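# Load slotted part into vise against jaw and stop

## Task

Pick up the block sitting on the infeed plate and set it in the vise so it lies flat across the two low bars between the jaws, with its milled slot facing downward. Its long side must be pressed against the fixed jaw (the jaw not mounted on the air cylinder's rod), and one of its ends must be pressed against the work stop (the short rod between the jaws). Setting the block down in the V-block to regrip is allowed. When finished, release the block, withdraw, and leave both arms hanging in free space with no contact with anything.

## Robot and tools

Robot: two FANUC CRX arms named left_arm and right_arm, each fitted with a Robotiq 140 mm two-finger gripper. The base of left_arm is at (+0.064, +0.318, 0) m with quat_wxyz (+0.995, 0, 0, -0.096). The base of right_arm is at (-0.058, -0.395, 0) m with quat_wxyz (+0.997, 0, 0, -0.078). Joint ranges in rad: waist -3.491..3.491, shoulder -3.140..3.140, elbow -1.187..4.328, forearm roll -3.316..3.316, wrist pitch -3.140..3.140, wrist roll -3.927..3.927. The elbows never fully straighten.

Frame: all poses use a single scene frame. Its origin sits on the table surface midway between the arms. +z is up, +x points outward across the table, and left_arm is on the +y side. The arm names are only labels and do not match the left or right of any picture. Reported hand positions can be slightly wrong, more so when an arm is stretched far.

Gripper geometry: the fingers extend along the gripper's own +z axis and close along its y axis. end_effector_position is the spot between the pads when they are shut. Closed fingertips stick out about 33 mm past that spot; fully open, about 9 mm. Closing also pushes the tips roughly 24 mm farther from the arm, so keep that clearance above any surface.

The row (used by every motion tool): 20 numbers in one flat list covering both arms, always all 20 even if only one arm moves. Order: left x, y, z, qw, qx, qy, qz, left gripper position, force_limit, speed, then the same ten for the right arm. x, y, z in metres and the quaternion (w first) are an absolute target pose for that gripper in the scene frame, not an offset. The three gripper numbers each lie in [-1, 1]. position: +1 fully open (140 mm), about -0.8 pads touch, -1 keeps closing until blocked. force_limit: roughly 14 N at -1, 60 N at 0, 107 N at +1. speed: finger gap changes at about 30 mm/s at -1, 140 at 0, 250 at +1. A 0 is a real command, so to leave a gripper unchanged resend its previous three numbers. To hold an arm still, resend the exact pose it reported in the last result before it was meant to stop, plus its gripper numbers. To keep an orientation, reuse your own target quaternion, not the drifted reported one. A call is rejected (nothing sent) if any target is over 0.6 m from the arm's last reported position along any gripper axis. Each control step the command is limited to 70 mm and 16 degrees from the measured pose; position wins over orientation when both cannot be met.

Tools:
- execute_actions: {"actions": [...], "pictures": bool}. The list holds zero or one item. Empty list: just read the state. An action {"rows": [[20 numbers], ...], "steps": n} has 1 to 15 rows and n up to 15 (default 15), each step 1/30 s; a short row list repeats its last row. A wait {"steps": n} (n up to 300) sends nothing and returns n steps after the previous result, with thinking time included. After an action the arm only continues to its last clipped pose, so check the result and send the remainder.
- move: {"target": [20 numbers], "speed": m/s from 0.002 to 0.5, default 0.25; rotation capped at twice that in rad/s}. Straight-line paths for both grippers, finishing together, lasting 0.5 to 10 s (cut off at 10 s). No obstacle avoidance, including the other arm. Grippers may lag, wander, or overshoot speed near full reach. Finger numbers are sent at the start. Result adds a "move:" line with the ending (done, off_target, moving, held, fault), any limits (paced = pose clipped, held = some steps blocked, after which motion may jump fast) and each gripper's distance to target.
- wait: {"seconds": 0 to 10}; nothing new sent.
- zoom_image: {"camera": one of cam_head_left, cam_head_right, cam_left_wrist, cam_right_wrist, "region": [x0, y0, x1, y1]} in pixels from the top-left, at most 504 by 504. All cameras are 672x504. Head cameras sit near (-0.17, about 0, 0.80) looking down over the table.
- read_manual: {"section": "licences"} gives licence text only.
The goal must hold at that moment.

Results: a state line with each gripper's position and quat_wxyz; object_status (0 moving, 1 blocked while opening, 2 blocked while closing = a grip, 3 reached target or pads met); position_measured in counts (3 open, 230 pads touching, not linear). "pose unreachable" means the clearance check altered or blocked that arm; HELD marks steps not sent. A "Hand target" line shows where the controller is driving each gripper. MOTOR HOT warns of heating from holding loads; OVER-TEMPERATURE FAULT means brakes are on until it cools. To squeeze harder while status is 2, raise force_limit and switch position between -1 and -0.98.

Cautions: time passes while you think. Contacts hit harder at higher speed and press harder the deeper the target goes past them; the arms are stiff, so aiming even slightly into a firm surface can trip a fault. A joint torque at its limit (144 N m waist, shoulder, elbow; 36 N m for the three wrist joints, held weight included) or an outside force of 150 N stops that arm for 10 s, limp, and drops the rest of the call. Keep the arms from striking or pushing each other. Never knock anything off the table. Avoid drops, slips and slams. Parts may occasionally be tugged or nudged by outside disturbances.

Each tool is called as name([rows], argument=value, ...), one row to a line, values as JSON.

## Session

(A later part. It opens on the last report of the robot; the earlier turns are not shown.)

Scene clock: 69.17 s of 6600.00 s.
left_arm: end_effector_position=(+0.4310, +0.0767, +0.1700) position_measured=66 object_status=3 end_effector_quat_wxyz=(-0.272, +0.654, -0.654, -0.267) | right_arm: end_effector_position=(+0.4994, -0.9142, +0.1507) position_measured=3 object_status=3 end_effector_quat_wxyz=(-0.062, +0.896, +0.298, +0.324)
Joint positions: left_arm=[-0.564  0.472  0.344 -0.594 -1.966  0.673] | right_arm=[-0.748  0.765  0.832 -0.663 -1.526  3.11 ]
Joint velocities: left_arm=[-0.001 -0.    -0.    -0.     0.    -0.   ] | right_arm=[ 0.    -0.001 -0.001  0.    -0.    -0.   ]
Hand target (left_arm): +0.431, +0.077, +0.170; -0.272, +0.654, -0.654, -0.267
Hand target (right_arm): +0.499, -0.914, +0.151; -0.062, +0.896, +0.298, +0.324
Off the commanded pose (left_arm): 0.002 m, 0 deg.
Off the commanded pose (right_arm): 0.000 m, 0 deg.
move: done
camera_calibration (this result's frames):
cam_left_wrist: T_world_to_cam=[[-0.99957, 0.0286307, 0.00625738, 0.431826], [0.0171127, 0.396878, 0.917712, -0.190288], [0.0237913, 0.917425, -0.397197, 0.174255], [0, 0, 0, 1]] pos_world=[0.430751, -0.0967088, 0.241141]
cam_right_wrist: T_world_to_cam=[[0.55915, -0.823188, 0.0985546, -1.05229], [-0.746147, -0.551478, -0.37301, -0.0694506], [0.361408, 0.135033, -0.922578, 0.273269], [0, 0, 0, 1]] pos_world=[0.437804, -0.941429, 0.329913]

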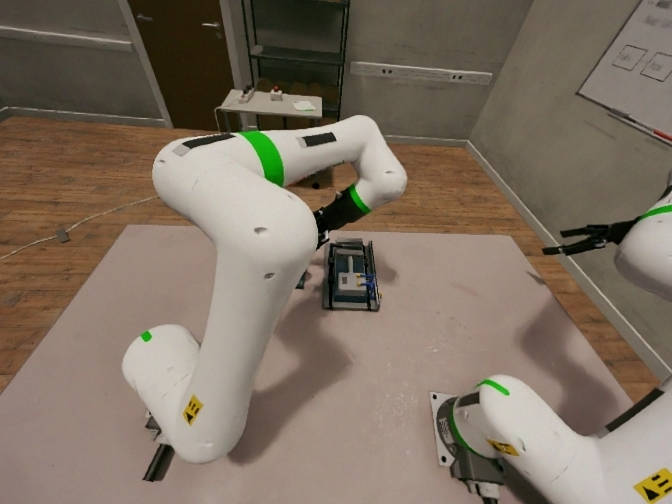

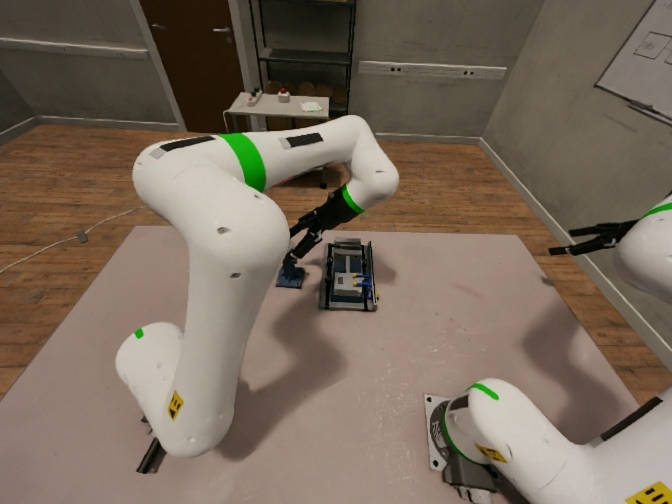

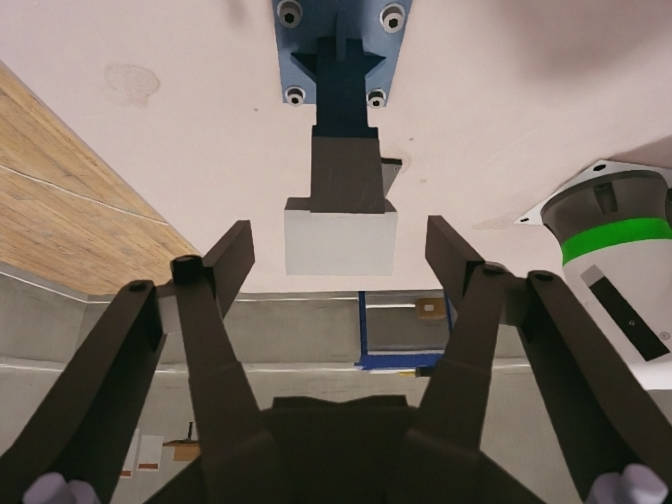

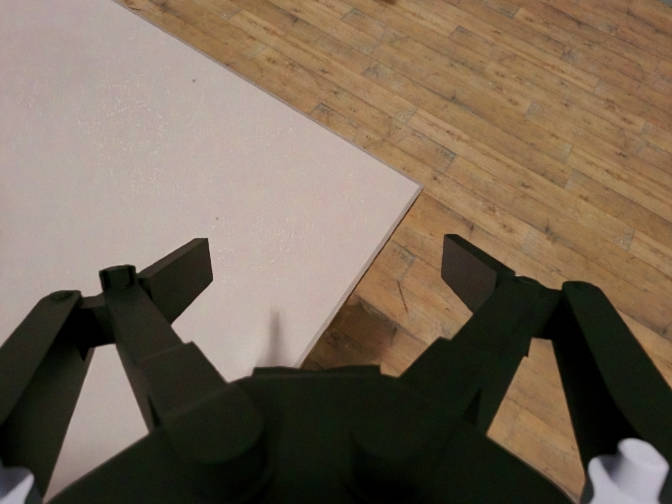

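move(target=[0.430,0.070,0.169,-0.27,0.653,-0.653,-0.27,0.5,0,0,0.4994,-0.9142,0.1507,-0.062,0.896,0.298,0.324,1,0,0], speed=0.05)

move(target=[0.430,0.070,0.169,-0.27,0.653,-0.653,-0.27,-1,0,0,0.4994,-0.9142,0.1507,-0.062,0.896,0.298,0.324,1,0,0])

move(target=[0.430,0.070,0.235,-0.27,0.653,-0.653,-0.27,-1,0,0,0.4994,-0.9142,0.1507,-0.062,0.896,0.298,0.324,1,0,0], speed=0.12)

move(target=[0.52,-0.15,0.17,0,1,0,0,-1,0,0,0.4994,-0.9142,0.1507,-0.062,0.896,0.298,0.324,1,0,0], speed=0.3)

Scene clock: 76.73 s of 6600.00 s.
left_arm: end_effector_position=(+0.4300, +0.0700, +0.1690) position_measured=66 object_status=3 end_effector_quat_wxyz=(-0.270, +0.653, -0.653, -0.270) | right_arm: end_effector_position=(+0.4994, -0.9142, +0.1507) position_measured=3 object_status=3 end_effector_quat_wxyz=(-0.062, +0.896, +0.298, +0.324)
Joint positions: left_arm=[-0.571  0.489  0.363 -0.589 -1.978  0.676] | right_arm=[-0.748  0.765  0.832 -0.663 -1.526  3.11 ]
Joint velocities: left_arm=[ 0.    -0.     0.001  0.    -0.002  0.   ] | right_arm=[-0.     0.001  0.     0.    -0.     0.   ]
Hand target (left_arm): +0.430, +0.070, +0.169; -0.270, +0.653, -0.653, -0.270
Hand target (right_arm): +0.499, -0.914, +0.151; -0.062, +0.896, +0.298, +0.324
Off the commanded pose (left_arm): 0.000 m, 0 deg.
Off the commanded pose (right_arm): 0.000 m, 0 deg.
After step 90, 3.87 s passed at rest.
move: done
camera_calibration (this result's frames):
cam_left_wrist: T_world_to_cam=[[-0.999582, 0.0262639, 0.0121142, 0.430201], [0.0215122, 0.395136, 0.918371, -0.188571], [0.0193332, 0.918247, -0.395536, 0.181557], [0, 0, 0, 1]] pos_world=[0.430568, -0.103502, 0.239779]
cam_right_wrist: T_world_to_cam=[[0.55915, -0.823188, 0.0985548, -1.05229], [-0.746147, -0.551478, -0.37301, -0.0694506], [0.361408, 0.135032, -0.922578, 0.273268], [0, 0, 0, 1]] pos_world=[0.437804, -0.941429, 0.329913]

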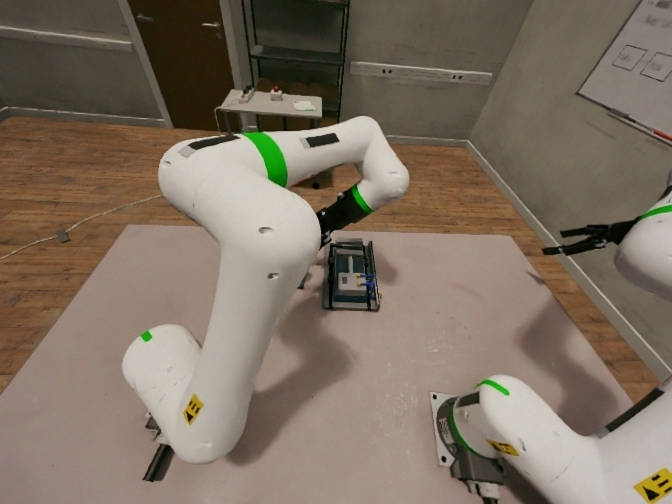

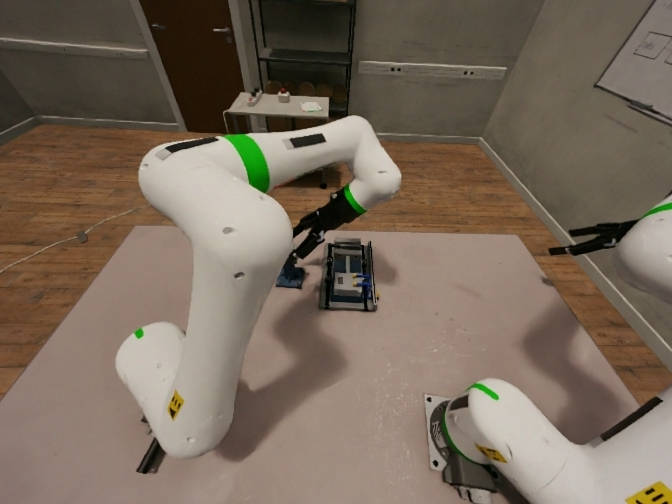

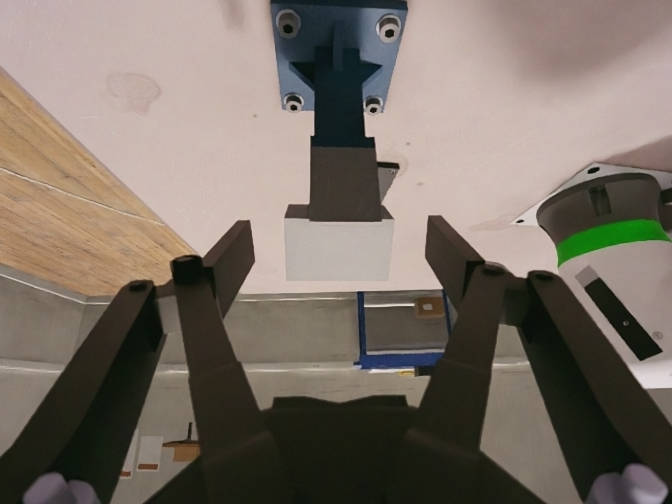

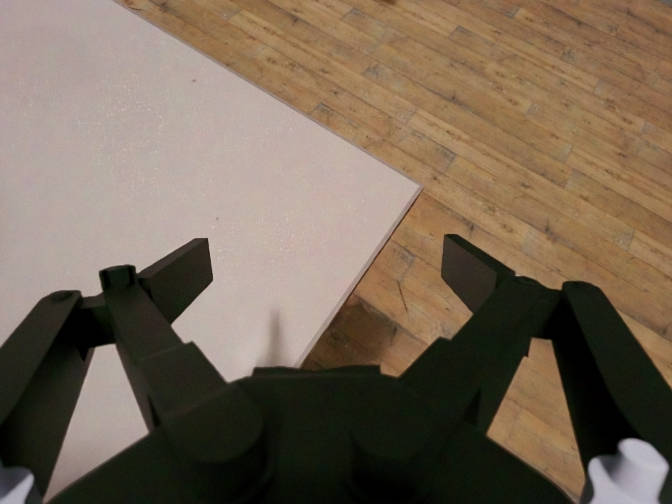

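Scene clock: 77.43 s of 6600.00 s.
left_arm: end_effector_position=(+0.4300, +0.0699, +0.1691) position_measured=141 object_status=2 end_effector_quat_wxyz=(-0.270, +0.653, -0.653, -0.270) | right_arm: end_effector_position=(+0.4994, -0.9142, +0.1507) position_measured=3 object_status=3 end_effector_quat_wxyz=(-0.062, +0.896, +0.298, +0.324)
Joint positions: left_arm=[-0.571  0.489  0.363 -0.589 -1.978  0.676] | right_arm=[-0.748  0.765  0.832 -0.663 -1.526  3.11 ]
Joint velocities: left_arm=[-0.     0.    -0.    -0.     0.001  0.   ] | right_arm=[ 0.001  0.001 -0.     0.001  0.    -0.   ]
Hand target (left_arm): +0.430, +0.070, +0.169; -0.270, +0.653, -0.653, -0.270
Hand target (right_arm): +0.499, -0.914, +0.151; -0.062, +0.896, +0.298, +0.324
Off the commanded pose (left_arm): 0.000 m, 0 deg.
Off the commanded pose (right_arm): 0.000 m, 0 deg.
move: done
camera_calibration (this result's frames):
cam_left_wrist: T_world_to_cam=[[-0.999579, 0.026375, 0.0120717, 0.430176], [0.0215196, 0.39526, 0.918317, -0.188572], [0.0194491, 0.91819, -0.395662, 0.181642], [0, 0, 0, 1]] pos_world=[0.43052, -0.103593, 0.239845]
cam_right_wrist: T_world_to_cam=[[0.55915, -0.823188, 0.0985546, -1.05229], [-0.746147, -0.551478, -0.37301, -0.0694504], [0.361408, 0.135033, -0.922578, 0.273268], [0, 0, 0, 1]] pos_world=[0.437804, -0.941429, 0.329913]

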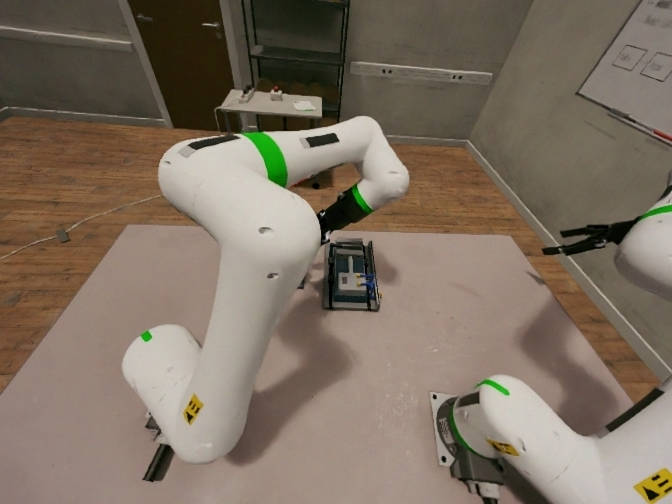

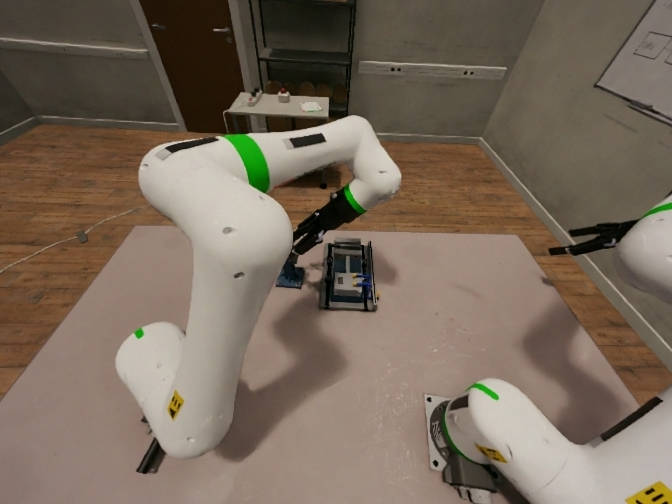

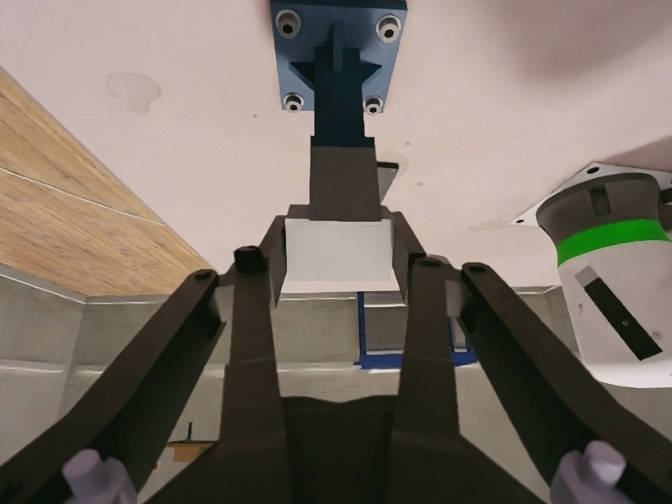

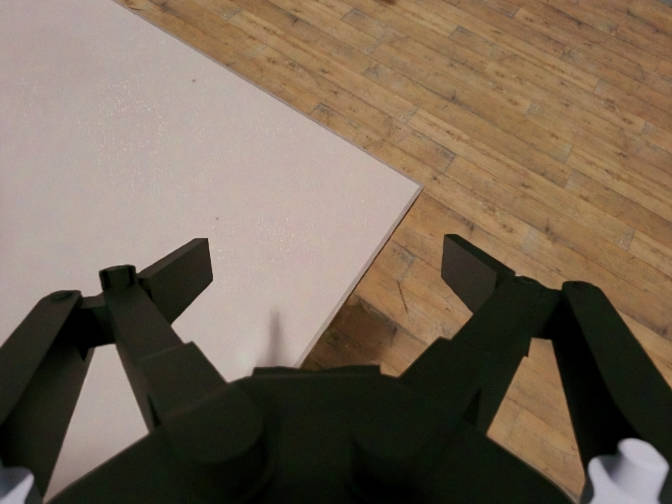

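Scene clock: 78.30 s of 6600.00 s.
left_arm: end_effector_position=(+0.4301, +0.0700, +0.2351) position_measured=142 object_status=2 end_effector_quat_wxyz=(-0.270, +0.653, -0.653, -0.270) | right_arm: end_effector_position=(+0.4994, -0.9142, +0.1507) position_measured=3 object_status=3 end_effector_quat_wxyz=(-0.062, +0.896, +0.298, +0.324)
Joint positions: left_arm=[-0.576  0.452  0.475 -0.63  -2.103  0.585] | right_arm=[-0.748  0.765  0.832 -0.663 -1.526  3.11 ]
Joint velocities: left_arm=[ 0.     0.002  0.    -0.    -0.     0.   ] | right_arm=[-0.    -0.001  0.001 -0.    -0.    -0.001]
Hand target (left_arm): +0.430, +0.070, +0.235; -0.270, +0.653, -0.653, -0.270
Hand target (right_arm): +0.499, -0.914, +0.151; -0.062, +0.896, +0.298, +0.324
Off the commanded pose (left_arm): 0.000 m, 0 deg.
Off the commanded pose (right_arm): 0.000 m, 0 deg.
move: done
camera_calibration (this result's frames):
cam_left_wrist: T_world_to_cam=[[-0.999586, 0.0261749, 0.0119221, 0.429511], [0.0212983, 0.395037, 0.918418, -0.249153], [0.0193298, 0.918292, -0.395431, 0.207655], [0, 0, 0, 1]] pos_world=[0.430626, -0.103506, 0.305819]
cam_right_wrist: T_world_to_cam=[[0.55915, -0.823188, 0.0985545, -1.05229], [-0.746147, -0.551478, -0.37301, -0.0694507], [0.361408, 0.135033, -0.922578, 0.273269], [0, 0, 0, 1]] pos_world=[0.437804, -0.941429, 0.329913]

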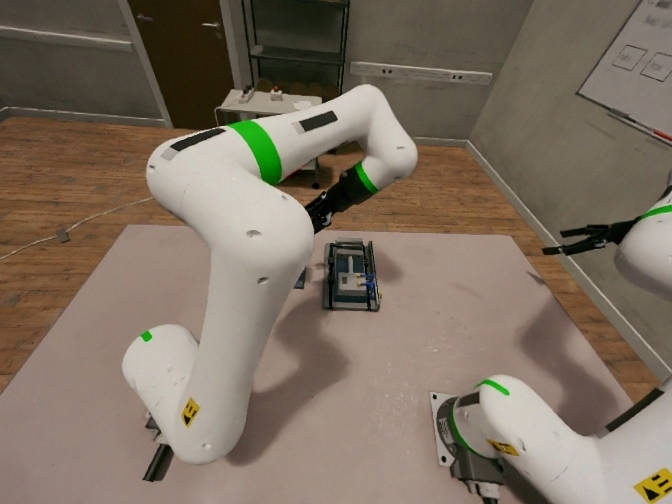

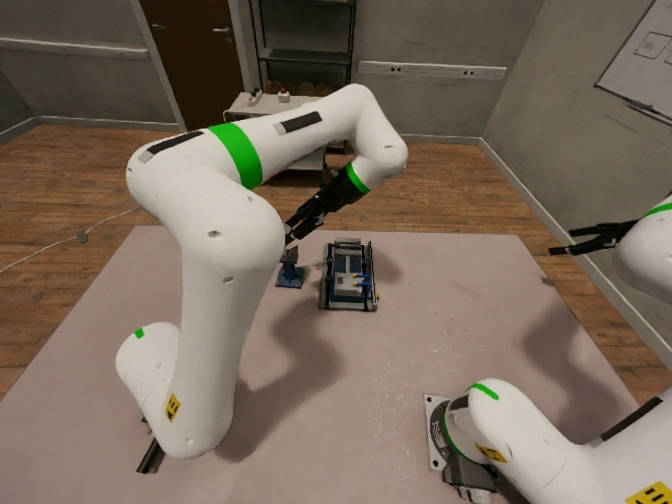

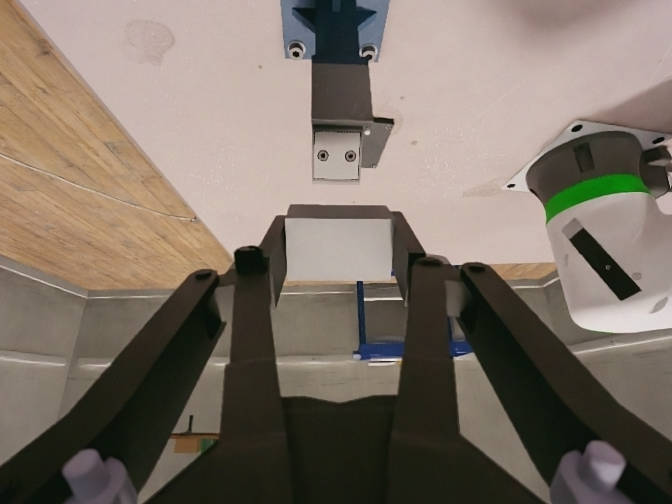

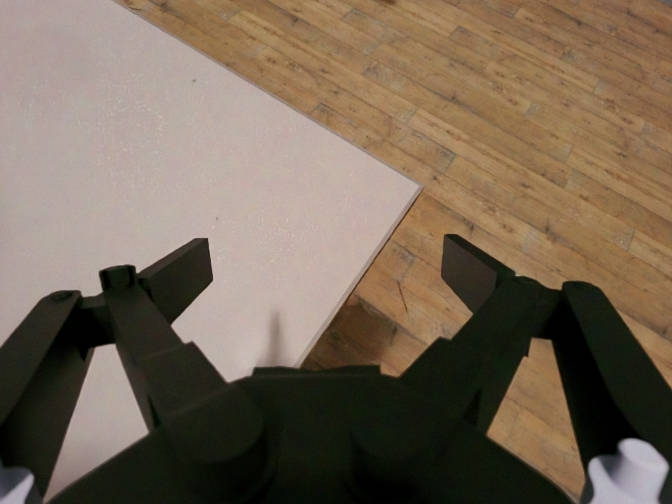

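Scene clock: 81.57 s of 6600.00 s.
left_arm: end_effector_position=(+0.5198, -0.1502, +0.1699) position_measured=142 object_status=2 end_effector_quat_wxyz=(+0.000, +1.000, +0.001, -0.001) | right_arm: end_effector_position=(+0.4994, -0.9142, +0.1507) position_measured=3 object_status=3 end_effector_quat_wxyz=(-0.062, +0.896, +0.298, +0.324)
Joint positions: left_arm=[-0.406  0.54   0.517  0.001 -1.548  2.171] | right_arm=[-0.748  0.765  0.832 -0.663 -1.526  3.11 ]
Joint velocities: left_arm=[-0.    -0.001  0.001  0.     0.002  0.   ] | right_arm=[-0.    -0.001 -0.001  0.001  0.     0.   ]
Hand target (left_arm): +0.520, -0.150, +0.170; +0.000, +1.000, +0.001, -0.001
Hand target (right_arm): +0.499, -0.914, +0.151; -0.062, +0.896, +0.298, +0.324
Off the commanded pose (left_arm): 0.000 m, 0 deg.
Off the commanded pose (right_arm): 0.000 m, 0 deg.
move: done
camera_calibration (this result's frames):
cam_left_wrist: T_world_to_cam=[[-0.0248318, -0.999644, -0.00979833, -0.131339], [-0.927688, 0.0193898, 0.372852, 0.425329], [-0.372529, 0.0183484, -0.927839, 0.541343], [0, 0, 0, 1]] pos_world=[0.592977, -0.149472, 0.342407]
cam_right_wrist: T_world_to_cam=[[0.55915, -0.823188, 0.0985545, -1.05229], [-0.746147, -0.551478, -0.37301, -0.0694506], [0.361408, 0.135033, -0.922578, 0.273269], [0, 0, 0, 1]] pos_world=[0.437804, -0.941429, 0.329913]

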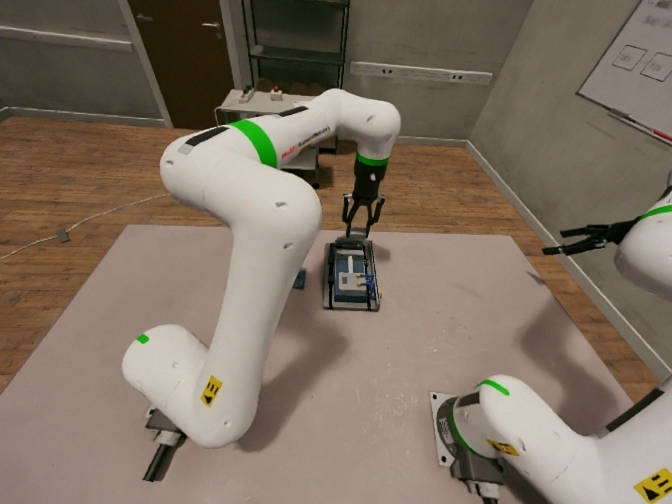

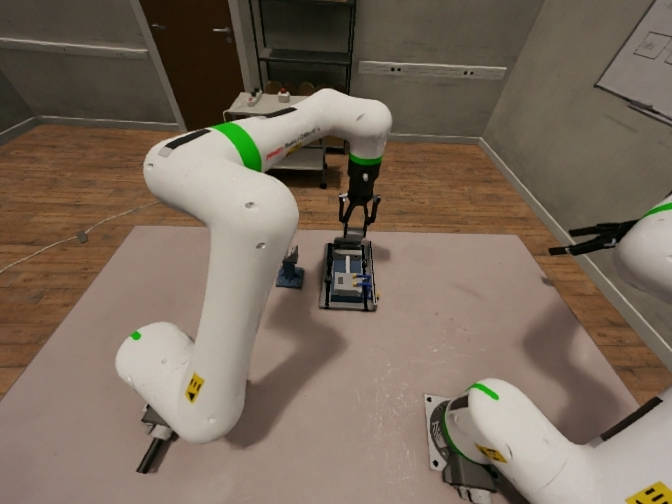

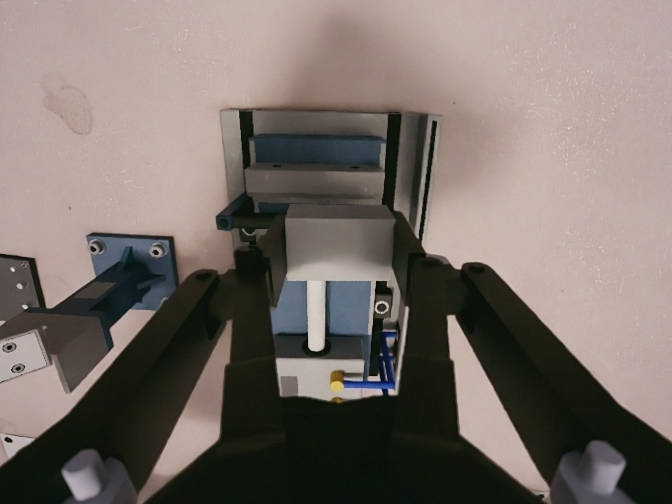

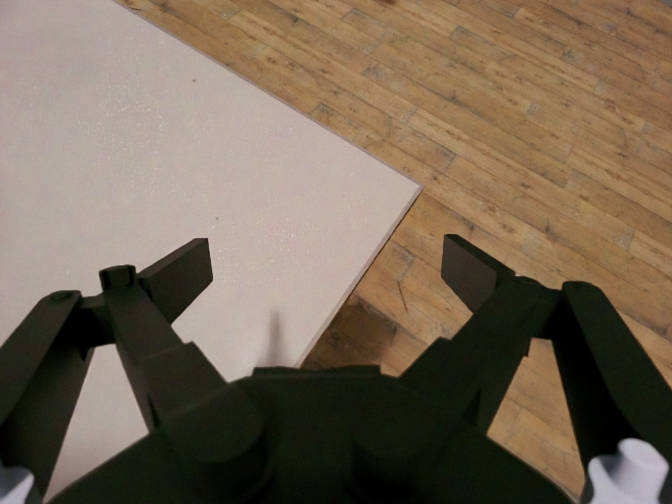

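move(target=[0.515,-0.15,0.136,0,1,0,0,-1,0,0,0.4994,-0.9142,0.1507,-0.062,0.896,0.298,0.324,1,0,0], speed=0.05)

zoom_image(camera="cam_left_wrist", region=[200,140,480,330])

Scene clock: 87.33 s of 6600.00 s.
left_arm: end_effector_position=(+0.5150, -0.1499, +0.1360) position_measured=142 object_status=2 end_effector_quat_wxyz=(-0.000, +1.000, -0.000, +0.000) | right_arm: end_effector_position=(+0.4994, -0.9142, +0.1507) position_measured=3 object_status=3 end_effector_quat_wxyz=(-0.062, +0.896, +0.298, +0.324)
Joint positions: left_arm=[-0.41   0.535  0.43  -0.    -1.466  2.174] | right_arm=[-0.748  0.765  0.832 -0.663 -1.526  3.11 ]
Joint velocities: left_arm=[ 0.    -0.    -0.002 -0.     0.    -0.   ] | right_arm=[ 0.     0.    -0.    -0.002  0.001 -0.   ]
Hand target (left_arm): +0.515, -0.150, +0.136; +0.000, +1.000, -0.000, -0.000
Hand target (right_arm): +0.499, -0.914, +0.151; -0.062, +0.896, +0.298, +0.324
Off the commanded pose (left_arm): 0.000 m, 0 deg.
Off the commanded pose (right_arm): 0.000 m, 0 deg.
After step 90, 1.80 s passed at rest.
move: done
camera_calibration (this result's frames):
cam_left_wrist: T_world_to_cam=[[-0.0272899, -0.999578, -0.00998339, -0.130217], [-0.928342, 0.0216387, 0.371097, 0.434385], [-0.370724, 0.0193952, -0.92854, 0.507417], [0, 0, 0, 1]] pos_world=[0.587816, -0.149403, 0.308658]
cam_right_wrist: T_world_to_cam=[[0.559151, -0.823187, 0.0985547, -1.05229], [-0.746148, -0.551479, -0.373008, -0.0694523], [0.361406, 0.135031, -0.922579, 0.273268], [0, 0, 0, 1]] pos_world=[0.437804, -0.941429, 0.329913]

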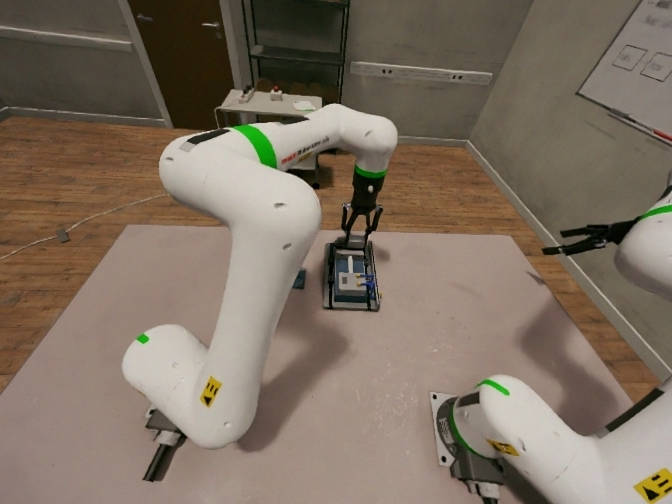

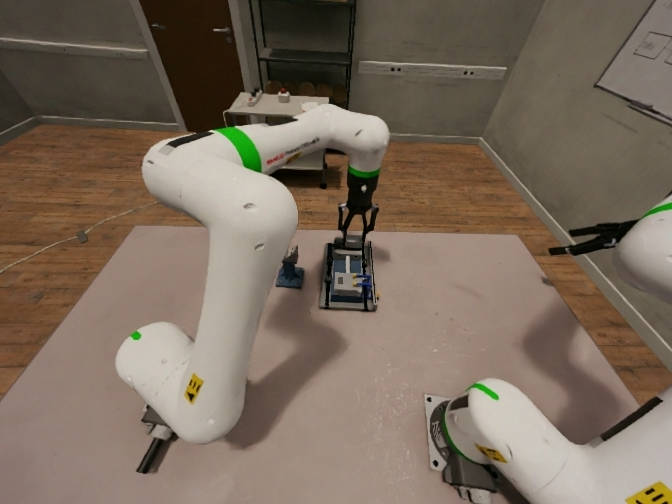

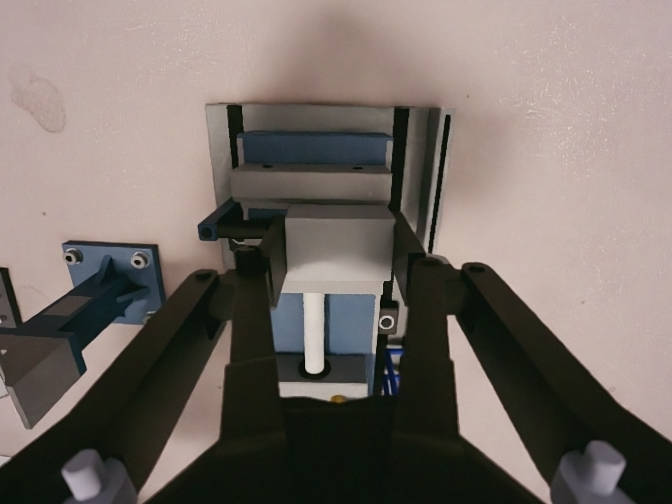

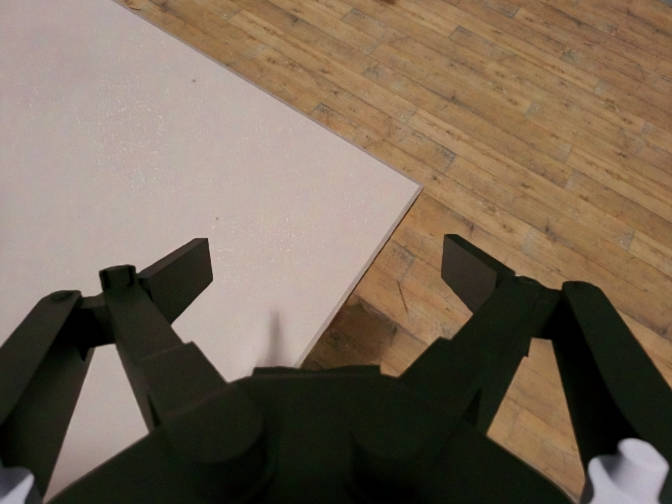

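Region (200, 140, 480, 330) of cam_left_wrist's 672x504 image, scaled by 1.800, with more detail than that image has; it fills the top 342 rows of this view, and the rest is white.

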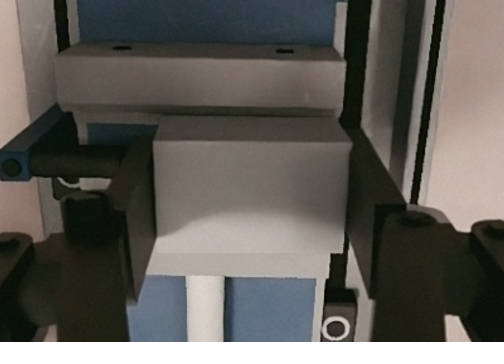

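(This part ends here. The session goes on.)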